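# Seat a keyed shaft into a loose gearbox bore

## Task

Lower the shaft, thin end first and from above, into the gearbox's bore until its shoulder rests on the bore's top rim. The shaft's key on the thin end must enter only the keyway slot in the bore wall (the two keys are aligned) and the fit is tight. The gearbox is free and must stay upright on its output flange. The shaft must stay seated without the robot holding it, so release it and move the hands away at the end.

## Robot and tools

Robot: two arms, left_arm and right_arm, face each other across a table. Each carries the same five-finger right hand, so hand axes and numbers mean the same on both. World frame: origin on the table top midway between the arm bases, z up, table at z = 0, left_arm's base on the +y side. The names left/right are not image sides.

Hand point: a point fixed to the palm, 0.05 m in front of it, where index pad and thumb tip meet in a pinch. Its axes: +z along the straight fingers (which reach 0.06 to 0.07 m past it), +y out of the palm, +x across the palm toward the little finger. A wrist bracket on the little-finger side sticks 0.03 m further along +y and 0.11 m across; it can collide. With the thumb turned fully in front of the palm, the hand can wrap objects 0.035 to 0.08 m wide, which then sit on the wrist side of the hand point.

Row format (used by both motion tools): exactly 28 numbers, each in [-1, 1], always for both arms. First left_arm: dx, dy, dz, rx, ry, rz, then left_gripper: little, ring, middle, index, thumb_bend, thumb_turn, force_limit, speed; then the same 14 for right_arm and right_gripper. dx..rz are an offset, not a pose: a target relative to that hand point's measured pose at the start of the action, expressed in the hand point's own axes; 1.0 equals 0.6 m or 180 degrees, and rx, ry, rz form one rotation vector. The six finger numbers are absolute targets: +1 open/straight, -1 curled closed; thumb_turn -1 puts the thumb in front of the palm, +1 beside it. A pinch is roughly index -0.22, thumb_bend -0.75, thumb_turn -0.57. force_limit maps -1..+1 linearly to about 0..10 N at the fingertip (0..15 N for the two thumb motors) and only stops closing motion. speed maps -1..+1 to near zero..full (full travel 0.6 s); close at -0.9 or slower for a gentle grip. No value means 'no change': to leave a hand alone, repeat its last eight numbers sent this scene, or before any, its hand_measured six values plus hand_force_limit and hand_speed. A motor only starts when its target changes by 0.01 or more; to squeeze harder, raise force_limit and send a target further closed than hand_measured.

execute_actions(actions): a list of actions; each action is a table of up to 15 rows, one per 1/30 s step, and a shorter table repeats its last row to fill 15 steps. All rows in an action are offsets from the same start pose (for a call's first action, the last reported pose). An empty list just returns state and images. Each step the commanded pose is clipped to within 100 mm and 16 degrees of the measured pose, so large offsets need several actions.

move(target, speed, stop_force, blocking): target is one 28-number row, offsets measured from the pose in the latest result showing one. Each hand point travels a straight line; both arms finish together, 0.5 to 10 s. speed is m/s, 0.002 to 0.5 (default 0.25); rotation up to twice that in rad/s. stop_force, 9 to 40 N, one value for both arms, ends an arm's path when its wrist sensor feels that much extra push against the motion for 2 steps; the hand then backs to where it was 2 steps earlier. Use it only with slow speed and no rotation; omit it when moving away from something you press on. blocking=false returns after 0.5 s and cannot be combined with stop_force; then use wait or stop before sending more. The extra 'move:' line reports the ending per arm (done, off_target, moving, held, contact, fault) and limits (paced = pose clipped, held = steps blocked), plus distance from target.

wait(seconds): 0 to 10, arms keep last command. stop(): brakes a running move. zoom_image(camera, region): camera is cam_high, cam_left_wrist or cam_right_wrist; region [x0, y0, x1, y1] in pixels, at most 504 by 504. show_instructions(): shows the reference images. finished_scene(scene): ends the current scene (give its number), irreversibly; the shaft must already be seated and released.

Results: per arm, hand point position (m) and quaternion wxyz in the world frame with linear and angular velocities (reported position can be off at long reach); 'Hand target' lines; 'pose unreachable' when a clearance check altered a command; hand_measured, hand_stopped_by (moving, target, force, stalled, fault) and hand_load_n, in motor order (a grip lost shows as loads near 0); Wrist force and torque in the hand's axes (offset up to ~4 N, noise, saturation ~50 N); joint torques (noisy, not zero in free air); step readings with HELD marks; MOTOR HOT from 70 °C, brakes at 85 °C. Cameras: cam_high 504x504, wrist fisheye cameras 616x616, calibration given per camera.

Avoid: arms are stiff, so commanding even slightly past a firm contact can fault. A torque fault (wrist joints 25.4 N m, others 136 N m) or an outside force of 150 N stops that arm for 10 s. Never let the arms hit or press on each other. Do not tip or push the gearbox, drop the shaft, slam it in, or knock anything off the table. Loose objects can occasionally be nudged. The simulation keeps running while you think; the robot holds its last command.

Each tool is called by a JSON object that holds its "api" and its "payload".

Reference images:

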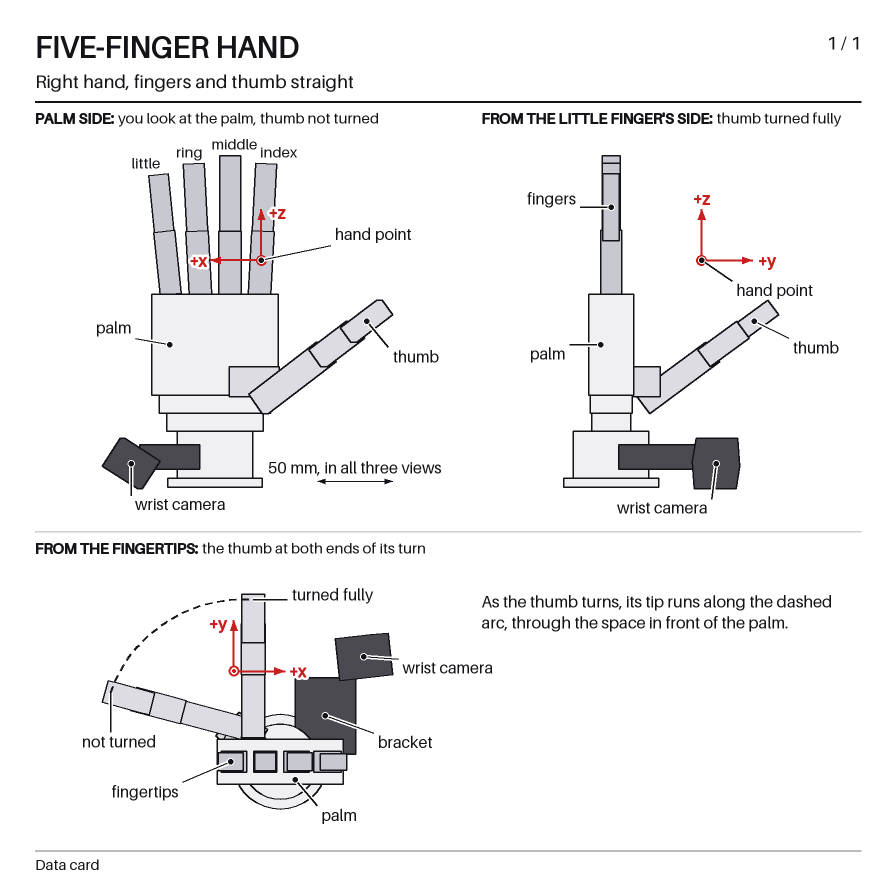

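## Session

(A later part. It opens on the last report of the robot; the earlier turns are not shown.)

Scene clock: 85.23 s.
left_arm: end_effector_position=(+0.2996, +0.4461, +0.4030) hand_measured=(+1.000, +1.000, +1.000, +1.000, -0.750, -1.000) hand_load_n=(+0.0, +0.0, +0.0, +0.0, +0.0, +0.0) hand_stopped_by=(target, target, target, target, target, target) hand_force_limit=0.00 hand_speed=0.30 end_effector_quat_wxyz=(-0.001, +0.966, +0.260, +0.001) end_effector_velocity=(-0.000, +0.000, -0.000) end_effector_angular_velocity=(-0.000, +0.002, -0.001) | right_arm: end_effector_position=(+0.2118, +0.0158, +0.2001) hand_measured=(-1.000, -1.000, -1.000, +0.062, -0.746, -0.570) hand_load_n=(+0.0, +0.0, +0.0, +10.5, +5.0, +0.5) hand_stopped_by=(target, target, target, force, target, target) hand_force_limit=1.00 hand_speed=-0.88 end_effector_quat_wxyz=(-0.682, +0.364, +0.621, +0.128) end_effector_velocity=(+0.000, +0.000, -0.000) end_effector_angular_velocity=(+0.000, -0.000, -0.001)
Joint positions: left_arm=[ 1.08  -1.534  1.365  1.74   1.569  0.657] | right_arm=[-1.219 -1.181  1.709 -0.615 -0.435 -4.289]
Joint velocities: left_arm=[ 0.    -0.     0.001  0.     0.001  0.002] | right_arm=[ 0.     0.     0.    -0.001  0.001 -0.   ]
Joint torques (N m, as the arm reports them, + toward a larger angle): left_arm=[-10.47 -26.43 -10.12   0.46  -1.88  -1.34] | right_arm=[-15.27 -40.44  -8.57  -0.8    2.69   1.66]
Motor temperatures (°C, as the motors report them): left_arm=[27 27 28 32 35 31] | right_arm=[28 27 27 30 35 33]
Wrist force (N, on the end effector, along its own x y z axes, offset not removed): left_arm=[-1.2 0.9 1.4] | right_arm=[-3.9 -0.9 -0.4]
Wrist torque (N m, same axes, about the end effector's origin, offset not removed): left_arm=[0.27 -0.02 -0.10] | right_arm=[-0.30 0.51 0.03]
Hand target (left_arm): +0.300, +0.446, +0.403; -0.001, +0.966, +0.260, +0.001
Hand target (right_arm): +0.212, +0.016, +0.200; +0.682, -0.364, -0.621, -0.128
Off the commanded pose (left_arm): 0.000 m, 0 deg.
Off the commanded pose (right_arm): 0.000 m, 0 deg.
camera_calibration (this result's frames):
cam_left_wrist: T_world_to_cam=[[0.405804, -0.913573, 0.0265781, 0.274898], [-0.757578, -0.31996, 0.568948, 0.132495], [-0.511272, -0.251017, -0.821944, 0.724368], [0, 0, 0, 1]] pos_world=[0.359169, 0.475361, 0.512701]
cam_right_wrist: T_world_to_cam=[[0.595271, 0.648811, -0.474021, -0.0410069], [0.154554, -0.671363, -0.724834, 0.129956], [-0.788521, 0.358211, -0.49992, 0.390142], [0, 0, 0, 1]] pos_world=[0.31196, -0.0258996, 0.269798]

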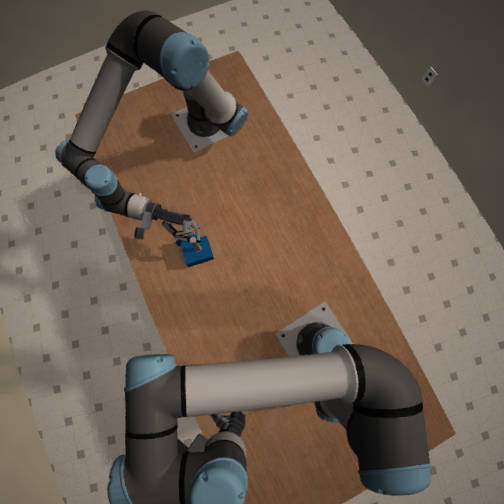

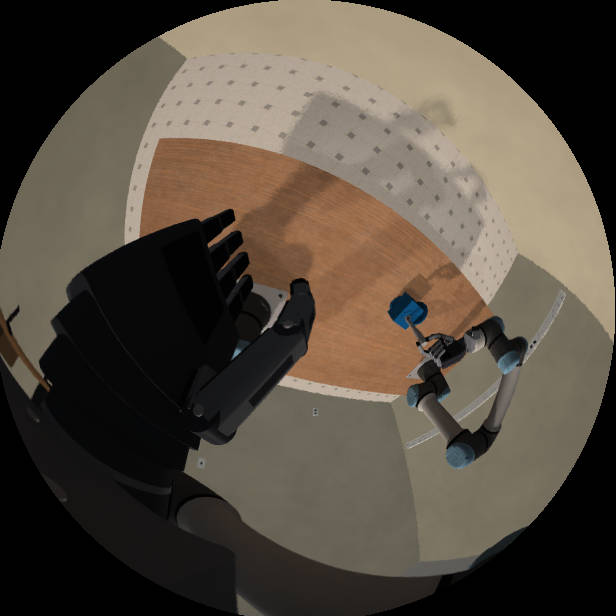

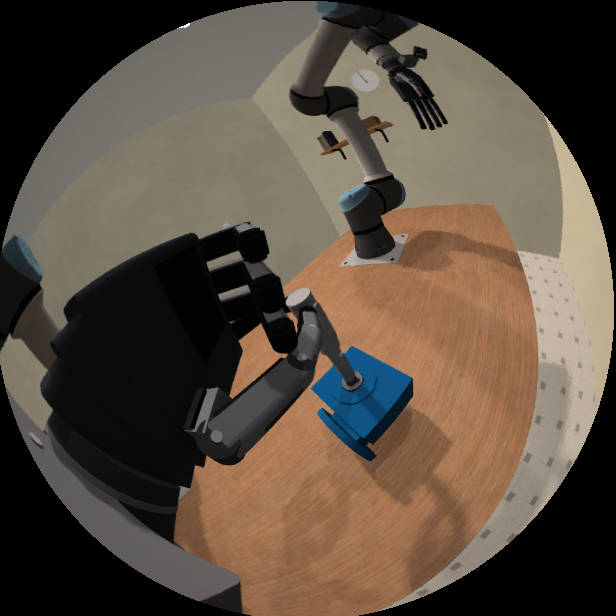

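{"api": "move", "payload": {"target": [0,0,0,0,0,0,1,1,1,1,-0.75,-1,0,0.3,-0.0058,0.0035,0.0003,0,0,0,-1,-1,-1,-0.5,-0.75,-0.57,1,-0.88], "speed": 0.008}}

{"api": "zoom_image", "payload": {"camera": "cam_right_wrist", "region": [320,340,390,410]}}

{"api": "zoom_image", "payload": {"camera": "cam_left_wrist", "region": [385,295,445,355]}}

Scene clock: 86.13 s.
left_arm: end_effector_position=(+0.2996, +0.4461, +0.4030) hand_measured=(+1.000, +1.000, +1.000, +1.000, -0.750, -1.000) hand_load_n=(+0.0, +0.0, +0.0, +0.0, +0.0, +0.0) hand_stopped_by=(target, target, target, target, target, target) hand_force_limit=0.00 hand_speed=0.30 end_effector_quat_wxyz=(-0.001, +0.966, +0.260, +0.001) end_effector_velocity=(+0.001, -0.000, -0.000) end_effector_angular_velocity=(-0.000, -0.002, -0.002) | right_arm: end_effector_position=(+0.2123, +0.0164, +0.1963) hand_measured=(-1.000, -1.000, -1.000, +0.062, -0.746, -0.570) hand_load_n=(+0.0, +0.0, +0.0, +11.0, +2.5, -2.0) hand_stopped_by=(target, target, target, force, target, target) hand_force_limit=1.00 hand_speed=-0.88 end_effector_quat_wxyz=(-0.682, +0.364, +0.621, +0.128) end_effector_velocity=(+0.000, +0.000, -0.001) end_effector_angular_velocity=(-0.001, +0.001, -0.000)
Joint positions: left_arm=[ 1.08  -1.534  1.365  1.74   1.569  0.657] | right_arm=[-1.219 -1.174  1.711 -0.624 -0.434 -4.289]
Joint velocities: left_arm=[-0.001  0.001 -0.001 -0.002 -0.     0.001] | right_arm=[ 0.     0.002  0.001 -0.002  0.     0.   ]
Joint torques (N m, as the arm reports them, + toward a larger angle): left_arm=[-10.98 -25.48  -9.29   0.34  -1.91  -1.42] | right_arm=[ 13.29 -19.11  -5.86  -1.44   2.55   2.06]
Motor temperatures (°C, as the motors report them): left_arm=[27 27 28 32 35 31] | right_arm=[28 27 27 30 35 33]
Wrist force (N, on the end effector, along its own x y z axes, offset not removed): left_arm=[-5.4 0.1 0.1] | right_arm=[9.4 -5.1 2.7]
Wrist torque (N m, same axes, about the end effector's origin, offset not removed): left_arm=[0.02 0.66 -0.26] | right_arm=[-0.50 0.04 0.39]
Hand target (left_arm): +0.300, +0.446, +0.403; -0.001, +0.966, +0.260, +0.001
Hand target (right_arm): +0.212, +0.016, +0.196; +0.682, -0.364, -0.621, -0.128
Off the commanded pose (left_arm): 0.000 m, 0 deg.
Off the commanded pose (right_arm): 0.000 m, 0 deg.
move: done
camera_calibration (this result's frames):
cam_left_wrist: T_world_to_cam=[[0.405804, -0.913573, 0.0265781, 0.274898], [-0.757578, -0.31996, 0.568948, 0.132495], [-0.511272, -0.251017, -0.821944, 0.724368], [0, 0, 0, 1]] pos_world=[0.359169, 0.475361, 0.512701]
cam_right_wrist: T_world_to_cam=[[0.59536, 0.64878, -0.473952, -0.0435958], [0.154546, -0.671346, -0.724852, 0.127472], [-0.788455, 0.3583, -0.499959, 0.388414], [0, 0, 0, 1]] pos_world=[0.312502, -0.0253069, 0.265927]

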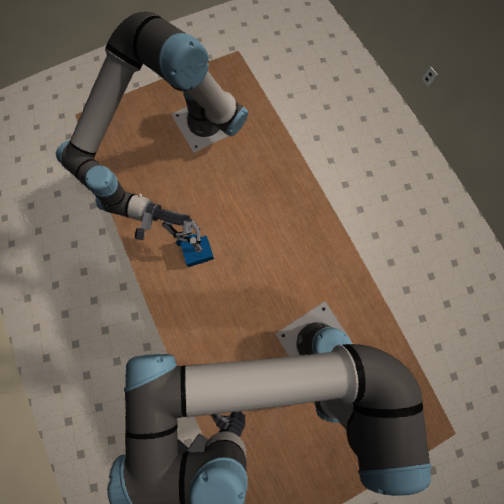

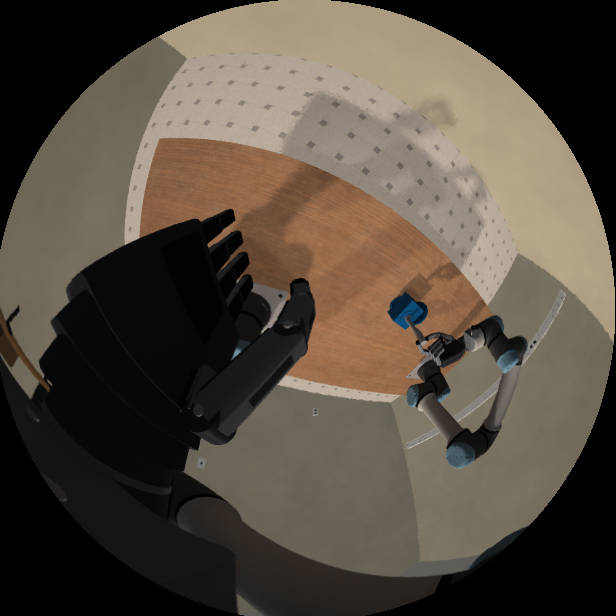

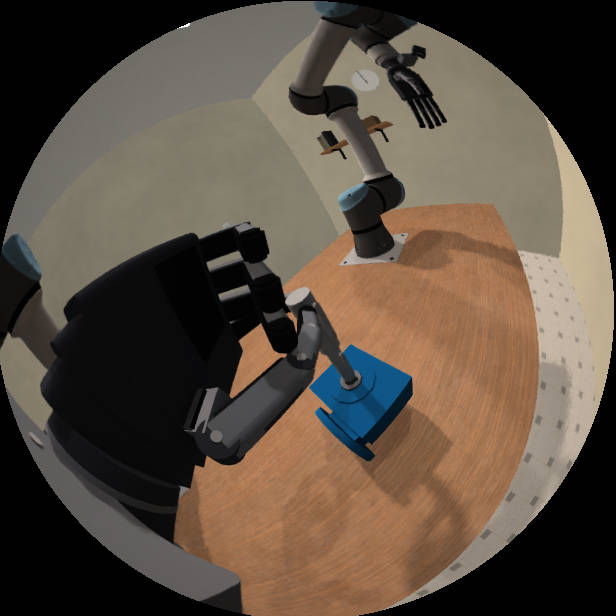

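Region (320, 340, 390, 410) of cam_right_wrist's 616x616 image, scaled by 7.200, with more detail than that image has.

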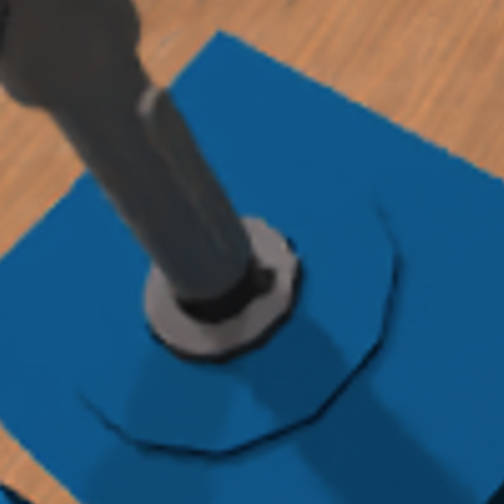

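Region (385, 295, 445, 355) of cam_left_wrist's 616x616 image, scaled by 8.400, with more detail than that image has.

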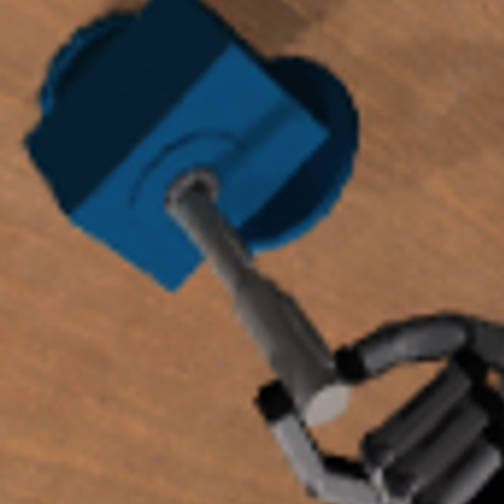

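{"api": "move", "payload": {"target": [0,0,0,0,0,0,1,1,1,1,-0.75,-1,0,0.3,0.0025,-0.0008,-0.0008,0,0,0,-1,-1,-1,-0.5,-0.75,-0.57,1,-0.88], "speed": 0.008}}

{"api": "move", "payload": {"target": [0,0,0,0,0,0,1,1,1,1,-0.75,-1,0,0.3,0.0002,0.0009,-0.002,0,0,0,-1,-1,-1,-0.55,-0.75,-0.57,1,-0.88], "speed": 0.008}}

{"api": "zoom_image", "payload": {"camera": "cam_right_wrist", "region": [320,340,390,410]}}

{"api": "zoom_image", "payload": {"camera": "cam_left_wrist", "region": [390,300,430,340]}}

Scene clock: 87.07 s.
left_arm: end_effector_position=(+0.2996, +0.4461, +0.4030) hand_measured=(+1.000, +1.000, +1.000, +1.000, -0.750, -1.000) hand_load_n=(+0.0, +0.0, +0.0, +0.0, +0.0, +0.0) hand_stopped_by=(target, target, target, target, target, target) hand_force_limit=0.00 hand_speed=0.30 end_effector_quat_wxyz=(-0.001, +0.966, +0.260, +0.001) end_effector_velocity=(+0.000, +0.000, -0.001) end_effector_angular_velocity=(+0.004, +0.004, +0.002) | right_arm: end_effector_position=(+0.2126, +0.0162, +0.1978) hand_measured=(-1.000, -1.000, -1.000, +0.062, -0.748, -0.570) hand_load_n=(+0.0, +0.0, +0.0, +10.5, +4.5, -0.5) hand_stopped_by=(target, target, target, force, target, target) hand_force_limit=1.00 hand_speed=-0.88 end_effector_quat_wxyz=(-0.682, +0.364, +0.621, +0.128) end_effector_velocity=(+0.000, -0.001, +0.001) end_effector_angular_velocity=(-0.000, +0.001, +0.001)
Joint positions: left_arm=[ 1.08  -1.534  1.365  1.74   1.569  0.657] | right_arm=[-1.219 -1.176  1.709 -0.62  -0.435 -4.289]
Joint velocities: left_arm=[ 0.     0.002  0.001  0.001 -0.002 -0.002] | right_arm=[-0.001 -0.    -0.001  0.002 -0.002 -0.   ]
Joint torques (N m, as the arm reports them, + toward a larger angle): left_arm=[-11.41 -25.91  -9.95   0.46  -1.72  -1.37] | right_arm=[-14.53 -40.62 -29.88   1.88  -2.49  -1.6 ]
Motor temperatures (°C, as the motors report them): left_arm=[27 27 28 32 35 31] | right_arm=[28 27 27 30 35 33]
Wrist force (N, on the end effector, along its own x y z axes, offset not removed): left_arm=[-4.8 1.9 2.2] | right_arm=[-3.2 0.5 3.1]
Wrist torque (N m, same axes, about the end effector's origin, offset not removed): left_arm=[0.25 0.41 0.01] | right_arm=[-0.18 0.17 0.06]
Hand target (left_arm): +0.300, +0.446, +0.403; -0.001, +0.966, +0.260, +0.001
Hand target (right_arm): +0.213, +0.016, +0.198; +0.682, -0.364, -0.621, -0.128
Off the commanded pose (left_arm): 0.000 m, 0 deg.
Off the commanded pose (right_arm): 0.000 m, 0 deg.
move: done
camera_calibration (this result's frames):
cam_left_wrist: T_world_to_cam=[[0.405804, -0.913573, 0.0265782, 0.274898], [-0.757578, -0.31996, 0.568948, 0.132495], [-0.511272, -0.251017, -0.821944, 0.724368], [0, 0, 0, 1]] pos_world=[0.359169, 0.475361, 0.512701]
cam_right_wrist: T_world_to_cam=[[0.595296, 0.648825, -0.473971, -0.0428828], [0.154592, -0.671342, -0.724845, 0.128398], [-0.788495, 0.358225, -0.499951, 0.389507], [0, 0, 0, 1]] pos_world=[0.312803, -0.0255088, 0.267477]

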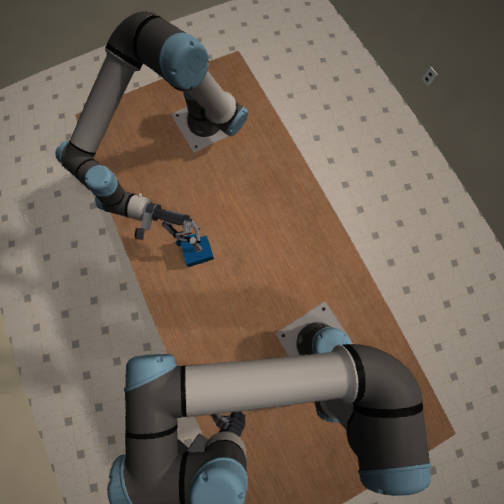

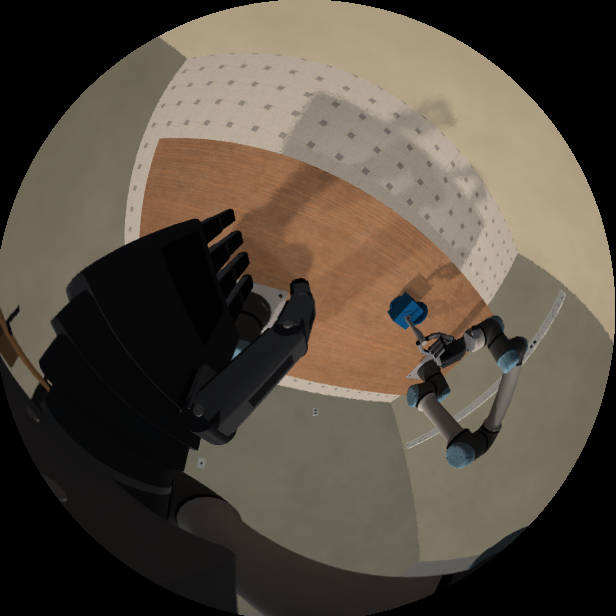

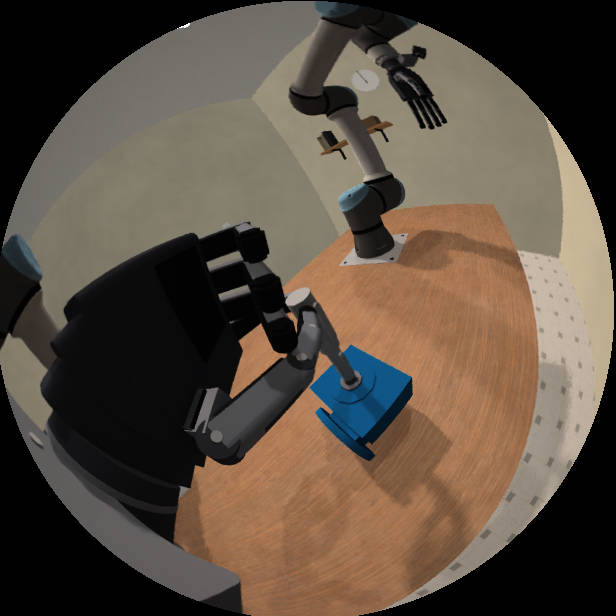

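Scene clock: 87.77 s.
left_arm: end_effector_position=(+0.2996, +0.4461, +0.4030) hand_measured=(+1.000, +1.000, +1.000, +1.000, -0.750, -1.000) hand_load_n=(+0.0, +0.0, +0.0, +0.0, +0.0, +0.0) hand_stopped_by=(target, target, target, target, target, target) hand_force_limit=0.00 hand_speed=0.30 end_effector_quat_wxyz=(-0.001, +0.966, +0.260, +0.001) end_effector_velocity=(+0.000, -0.000, -0.001) end_effector_angular_velocity=(+0.001, +0.002, +0.001) | right_arm: end_effector_position=(+0.2139, +0.0159, +0.1978) hand_measured=(-1.000, -1.000, -1.000, +0.062, -0.748, -0.570) hand_load_n=(+0.0, +0.0, +0.0, +10.5, +4.5, -0.5) hand_stopped_by=(target, target, target, force, target, target) hand_force_limit=1.00 hand_speed=-0.88 end_effector_quat_wxyz=(-0.682, +0.364, +0.621, +0.128) end_effector_velocity=(-0.000, -0.000, +0.000) end_effector_angular_velocity=(-0.001, +0.001, +0.001)
Joint positions: left_arm=[ 1.08  -1.534  1.365  1.74   1.569  0.657] | right_arm=[-1.221 -1.174  1.707 -0.619 -0.436 -4.289]
Joint velocities: left_arm=[-0.     0.001  0.001 -0.    -0.    -0.001] | right_arm=[-0.     0.    -0.001  0.002 -0.001 -0.   ]
Joint torques (N m, as the arm reports them, + toward a larger angle): left_arm=[-10.72 -26.18 -10.     0.41  -1.88  -1.46] | right_arm=[-14.68 -24.5  -30.26   1.99  -2.5   -1.58]
Motor temperatures (°C, as the motors report them): left_arm=[27 27 28 32 35 31] | right_arm=[28 27 27 30 35 33]
Wrist force (N, on the end effector, along its own x y z axes, offset not removed): left_arm=[-1.1 -2.0 0.1] | right_arm=[-2.5 -2.2 -0.1]
Wrist torque (N m, same axes, about the end effector's origin, offset not removed): left_arm=[-0.24 0.24 -0.13] | right_arm=[-0.63 0.16 0.08]
Hand target (left_arm): +0.300, +0.446, +0.403; -0.001, +0.966, +0.260, +0.001
Hand target (right_arm): +0.214, +0.016, +0.198; +0.682, -0.364, -0.621, -0.128
Off the commanded pose (left_arm): 0.000 m, 0 deg.
Off the commanded pose (right_arm): 0.000 m, 0 deg.
move: done
camera_calibration (this result's frames):
cam_left_wrist: T_world_to_cam=[[0.405804, -0.913573, 0.0265783, 0.274898], [-0.757577, -0.31996, 0.568948, 0.132494], [-0.511272, -0.251017, -0.821944, 0.724368], [0, 0, 0, 1]] pos_world=[0.359169, 0.475361, 0.512701]
cam_right_wrist: T_world_to_cam=[[0.5953, 0.648825, -0.473967, -0.0433961], [0.154594, -0.671341, -0.724846, 0.127944], [-0.788491, 0.358228, -0.499954, 0.390607], [0, 0, 0, 1]] pos_world=[0.314044, -0.0258759, 0.267457]

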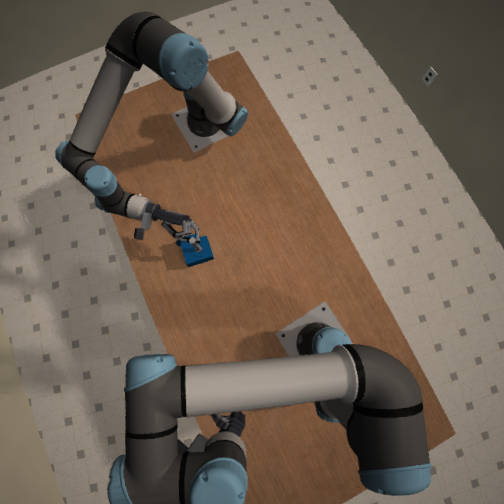

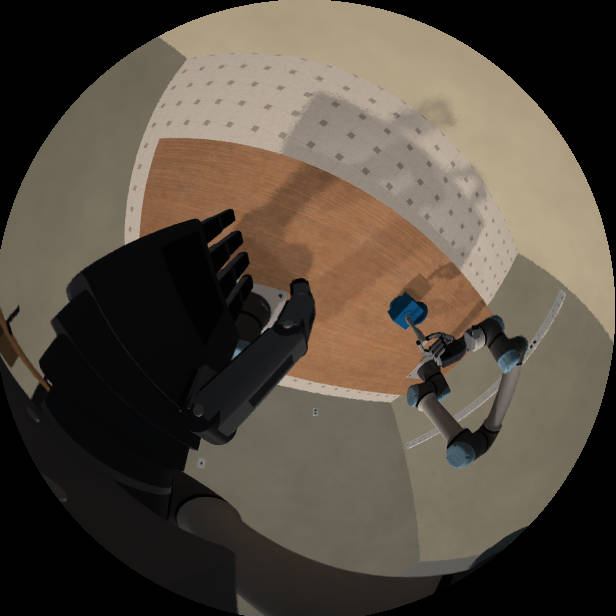

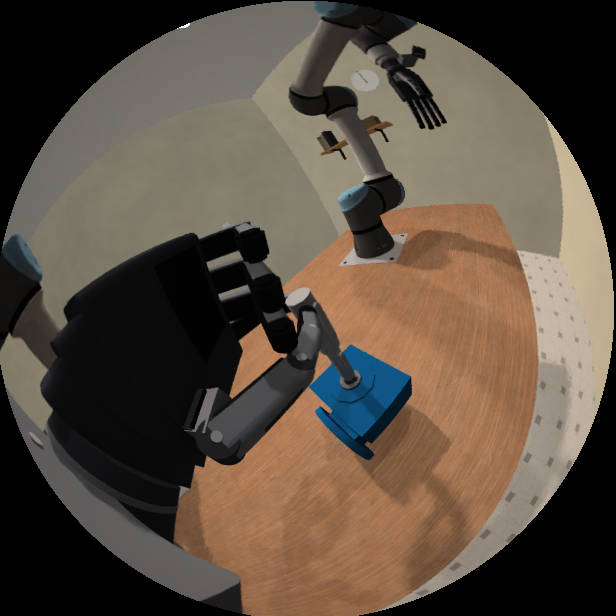

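Region (320, 340, 390, 410) of cam_right_wrist's 616x616 image, scaled by 7.200, with more detail than that image has.

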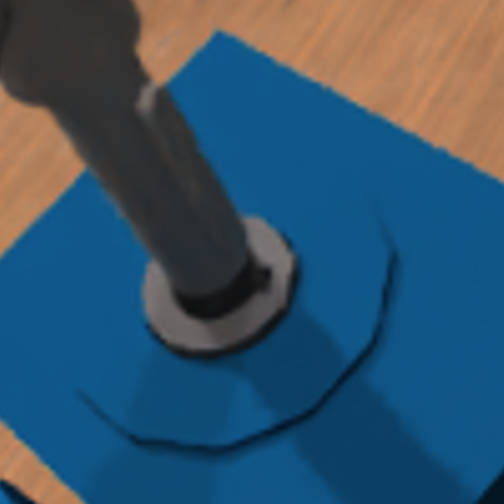

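Region (390, 300, 430, 340) of cam_left_wrist's 616x616 image, scaled by 12.600, with more detail than that image has.

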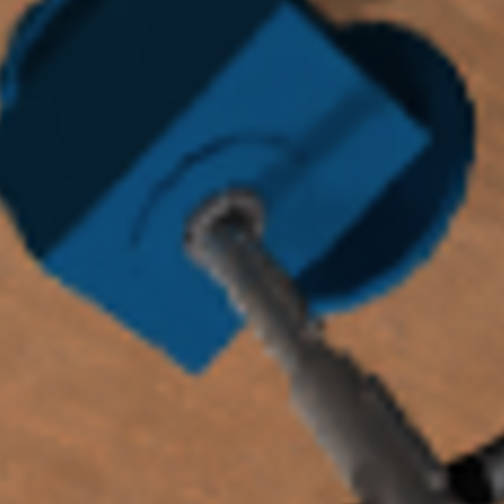

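{"api": "move", "payload": {"target": [0,0,0,0,0,0,1,1,1,1,-0.75,-1,0,0.3,0.0002,0.0009,-0.0023,0,0,0,-1,-1,-1,-0.55,-0.75,-0.57,1,-0.88], "speed": 0.008}}

{"api": "zoom_image", "payload": {"camera": "cam_right_wrist", "region": [330,355,370,395]}}

{"api": "zoom_image", "payload": {"camera": "cam_left_wrist", "region": [398,308,422,332]}}

Scene clock: 88.67 s.
left_arm: end_effector_position=(+0.2996, +0.4461, +0.4030) hand_measured=(+1.000, +1.000, +1.000, +1.000, -0.750, -1.000) hand_load_n=(+0.0, +0.0, +0.0, +0.0, +0.0, +0.0) hand_stopped_by=(target, target, target, target, target, target) hand_force_limit=0.00 hand_speed=0.30 end_effector_quat_wxyz=(-0.001, +0.966, +0.260, +0.001) end_effector_velocity=(-0.000, -0.000, +0.001) end_effector_angular_velocity=(-0.002, -0.002, +0.001) | right_arm: end_effector_position=(+0.2152, +0.0154, +0.1978) hand_measured=(-1.000, -1.000, -1.000, +0.062, -0.748, -0.570) hand_load_n=(+0.0, +0.0, +0.0, +10.5, +4.5, -0.5) hand_stopped_by=(target, target, target, force, target, target) hand_force_limit=1.00 hand_speed=-0.88 end_effector_quat_wxyz=(-0.682, +0.364, +0.621, +0.128) end_effector_velocity=(+0.000, -0.000, -0.000) end_effector_angular_velocity=(+0.000, -0.001, +0.001)
Joint positions: left_arm=[ 1.08  -1.534  1.365  1.74   1.569  0.657] | right_arm=[-1.223 -1.173  1.704 -0.617 -0.438 -4.29 ]
Joint velocities: left_arm=[ 0.    -0.002 -0.    -0.     0.001 -0.001] | right_arm=[-0.     0.    -0.    -0.001 -0.001 -0.   ]
Joint torques (N m, as the arm reports them, + toward a larger angle): left_arm=[-11.09 -25.61  -8.91   0.44  -1.77  -1.49] | right_arm=[-15.01 -24.83 -29.94   2.07  -2.48  -1.61]
Motor temperatures (°C, as the motors report them): left_arm=[27 27 28 32 35 31] | right_arm=[28 27 27 30 35 33]
Wrist force (N, on the end effector, along its own x y z axes, offset not removed): left_arm=[-4.1 -0.6 1.5] | right_arm=[-1.4 -4.3 -1.7]
Wrist torque (N m, same axes, about the end effector's origin, offset not removed): left_arm=[-0.19 0.53 -0.13] | right_arm=[-0.85 0.17 0.08]
Hand target (left_arm): +0.300, +0.446, +0.403; -0.001, +0.966, +0.260, +0.001
Hand target (right_arm): +0.215, +0.015, +0.198; +0.682, -0.364, -0.621, -0.128
Off the commanded pose (left_arm): 0.000 m, 0 deg.
Off the commanded pose (right_arm): 0.000 m, 0 deg.
move: done
camera_calibration (this result's frames):
cam_left_wrist: T_world_to_cam=[[0.405804, -0.913573, 0.0265782, 0.274898], [-0.757578, -0.31996, 0.568948, 0.132495], [-0.511272, -0.251017, -0.821944, 0.724368], [0, 0, 0, 1]] pos_world=[0.359169, 0.475361, 0.512701]
cam_right_wrist: T_world_to_cam=[[0.595302, 0.648823, -0.473967, -0.0439107], [0.154593, -0.671341, -0.724846, 0.127395], [-0.78849, 0.35823, -0.499954, 0.391856], [0, 0, 0, 1]] pos_world=[0.31542, -0.0263586, 0.26744]

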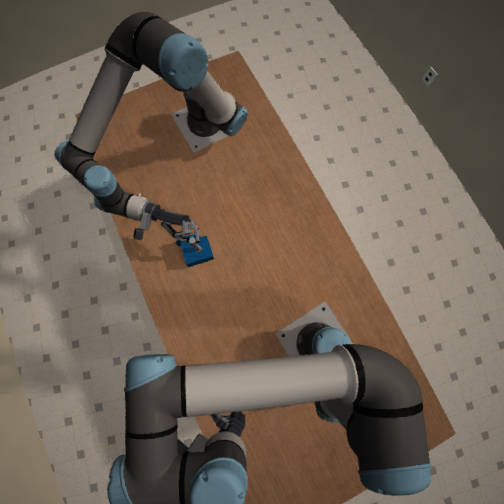

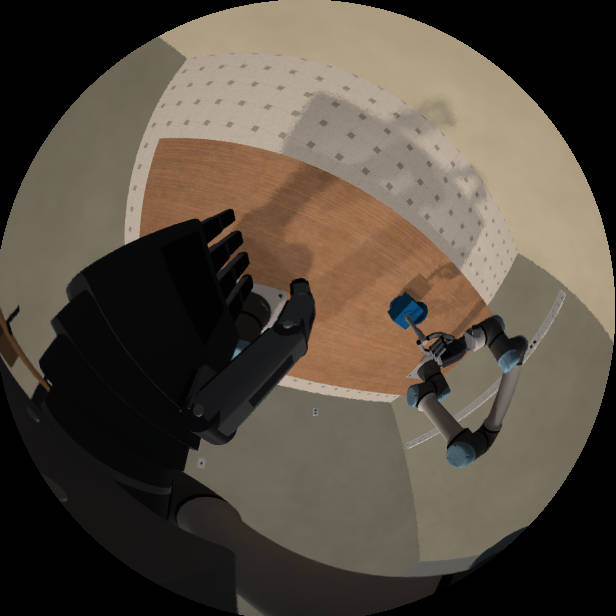

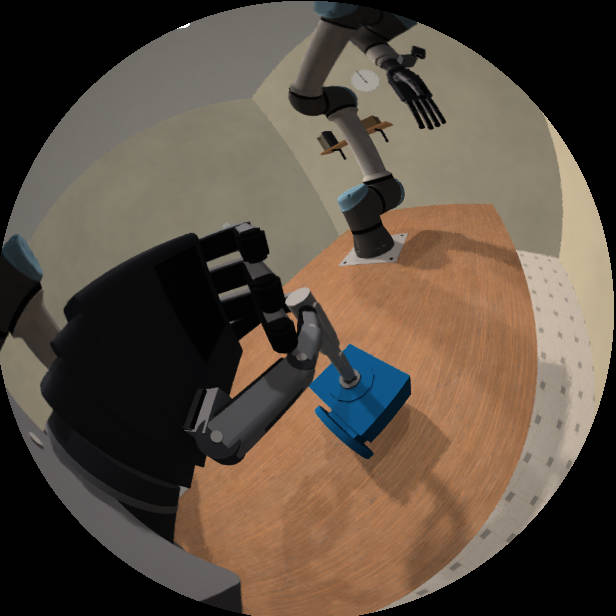

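Region (330, 355, 370, 395) of cam_right_wrist's 616x616 image, scaled by 12.600, with more detail than that image has.

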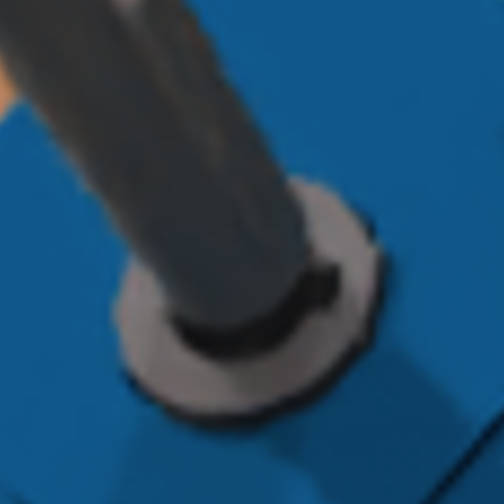

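Region (398, 308, 422, 332) of cam_left_wrist's 616x616 image, scaled by 21.000, with more detail than that image has.

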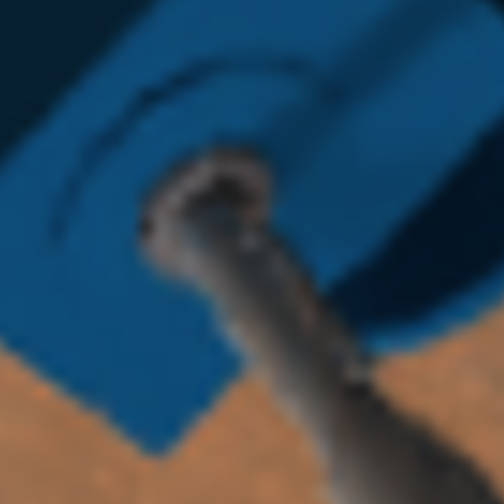

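Looks centred. Lower with stop force.

{"api": "move", "payload": {"target": [0,0,0,0,0,0,1,1,1,1,-0.75,-1,0,0.3,-0.0125,0.0045,0.0005,0,0,0,-1,-1,-1,-0.55,-0.75,-0.57,1,-0.88], "speed": 0.003, "stop_force": 9}}

{"api": "zoom_image", "payload": {"camera": "cam_right_wrist", "region": [325,345,375,395]}}

{"api": "zoom_image", "payload": {"camera": "cam_left_wrist", "region": [398,308,422,332]}}

Scene clock: 89.70 s.
left_arm: end_effector_position=(+0.2996, +0.4461, +0.4030) hand_measured=(+1.000, +1.000, +1.000, +1.000, -0.750, -1.000) hand_load_n=(+0.0, +0.0, +0.0, +0.0, +0.0, +0.0) hand_stopped_by=(target, target, target, target, target, target) hand_force_limit=0.00 hand_speed=0.30 end_effector_quat_wxyz=(-0.001, +0.966, +0.260, +0.001) end_effector_velocity=(+0.000, -0.000, +0.001) end_effector_angular_velocity=(-0.001, -0.001, -0.000) | right_arm: end_effector_position=(+0.2152, +0.0153, +0.1959) hand_measured=(-1.000, -1.000, -1.000, +0.062, -0.748, -0.570) hand_load_n=(+0.0, +0.0, +0.0, +11.5, +2.0, -3.0) hand_stopped_by=(target, target, target, force, target, target) hand_force_limit=1.00 hand_speed=-0.88 end_effector_quat_wxyz=(-0.682, +0.364, +0.621, +0.127) end_effector_velocity=(-0.001, -0.000, +0.001) end_effector_angular_velocity=(-0.000, +0.001, +0.001)
Joint positions: left_arm=[ 1.08  -1.534  1.365  1.74   1.569  0.657] | right_arm=[-1.223 -1.17   1.706 -0.621 -0.438 -4.29 ]
Joint velocities: left_arm=[-0.     0.001 -0.003  0.001  0.001  0.   ] | right_arm=[ 0.001 -0.002 -0.     0.003 -0.     0.   ]
Joint torques (N m, as the arm reports them, + toward a larger angle): left_arm=[-10.79 -27.02  -9.36   0.47  -1.87  -1.42] | right_arm=[-13.23 -36.77 -26.26   1.36  -1.71  -0.69]
Motor temperatures (°C, as the motors report them): left_arm=[27 27 28 32 35 31] | right_arm=[28 27 27 30 35 33]
Wrist force (N, on the end effector, along its own x y z axes, offset not removed): left_arm=[-1.8 2.9 -3.6] | right_arm=[3.9 -3.7 -2.6]
Wrist torque (N m, same axes, about the end effector's origin, offset not removed): left_arm=[0.74 0.15 0.03] | right_arm=[-0.06 0.87 -0.02]
Hand target (left_arm): +0.300, +0.446, +0.403; -0.001, +0.966, +0.260, +0.001
Hand target (right_arm): +0.215, +0.015, +0.196; +0.682, -0.364, -0.621, -0.128
Off the commanded pose (left_arm): 0.000 m, 0 deg.
Off the commanded pose (right_arm): 0.006 m, 0 deg.
move: contact (right_arm)
camera_calibration (this result's frames):
cam_left_wrist: T_world_to_cam=[[0.405804, -0.913573, 0.0265781, 0.274898], [-0.757578, -0.31996, 0.568948, 0.132495], [-0.511272, -0.251017, -0.821944, 0.724368], [0, 0, 0, 1]] pos_world=[0.359169, 0.475361, 0.512701]
cam_right_wrist: T_world_to_cam=[[0.595157, 0.64877, -0.474221, -0.0446554], [0.154378, -0.671426, -0.724814, 0.126081], [-0.788641, 0.358169, -0.49976, 0.390908], [0, 0, 0, 1]] pos_world=[0.315399, -0.0263861, 0.265568]

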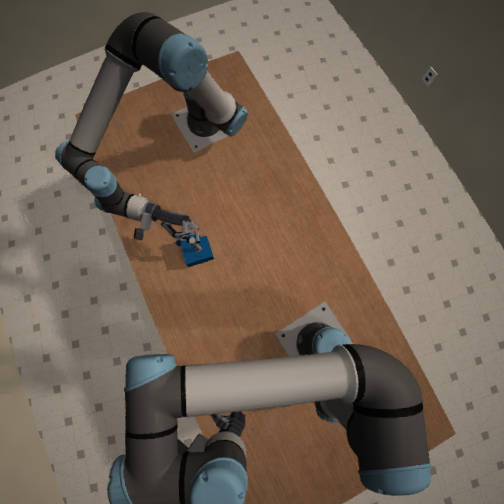

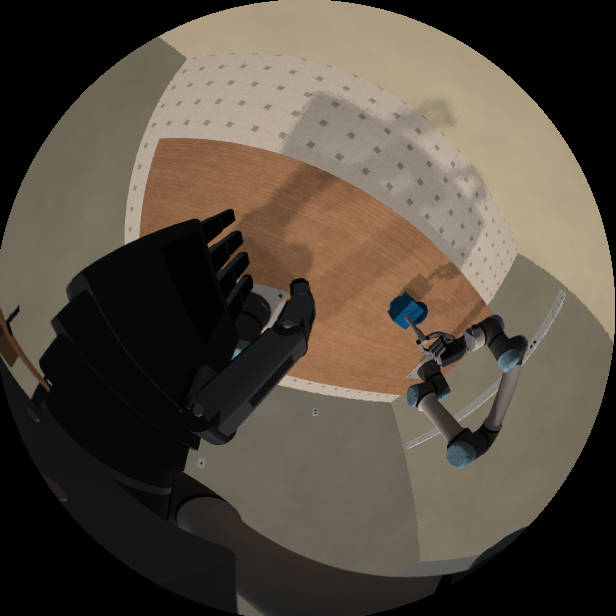

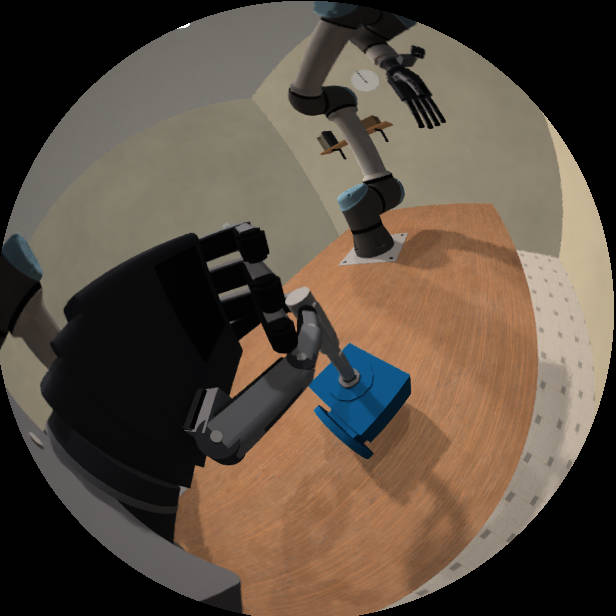

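Region (325, 345, 375, 395) of cam_right_wrist's 616x616 image, scaled by 10.080, with more detail than that image has.

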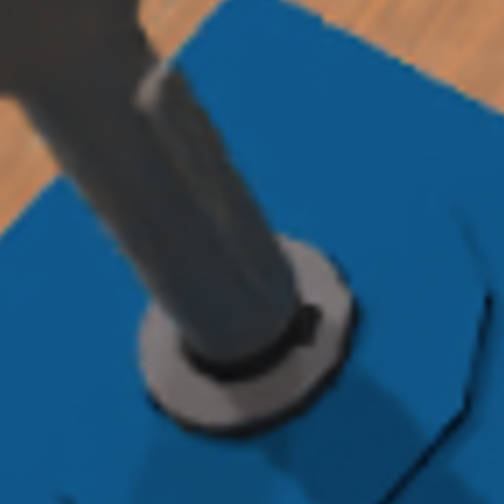

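Region (398, 308, 422, 332) of cam_left_wrist's 616x616 image, scaled by 21.000, with more detail than that image has.

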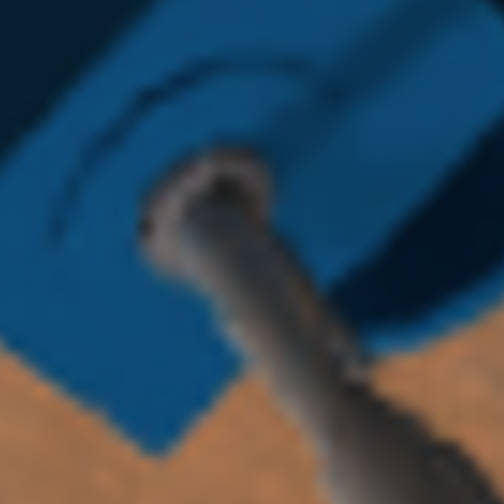

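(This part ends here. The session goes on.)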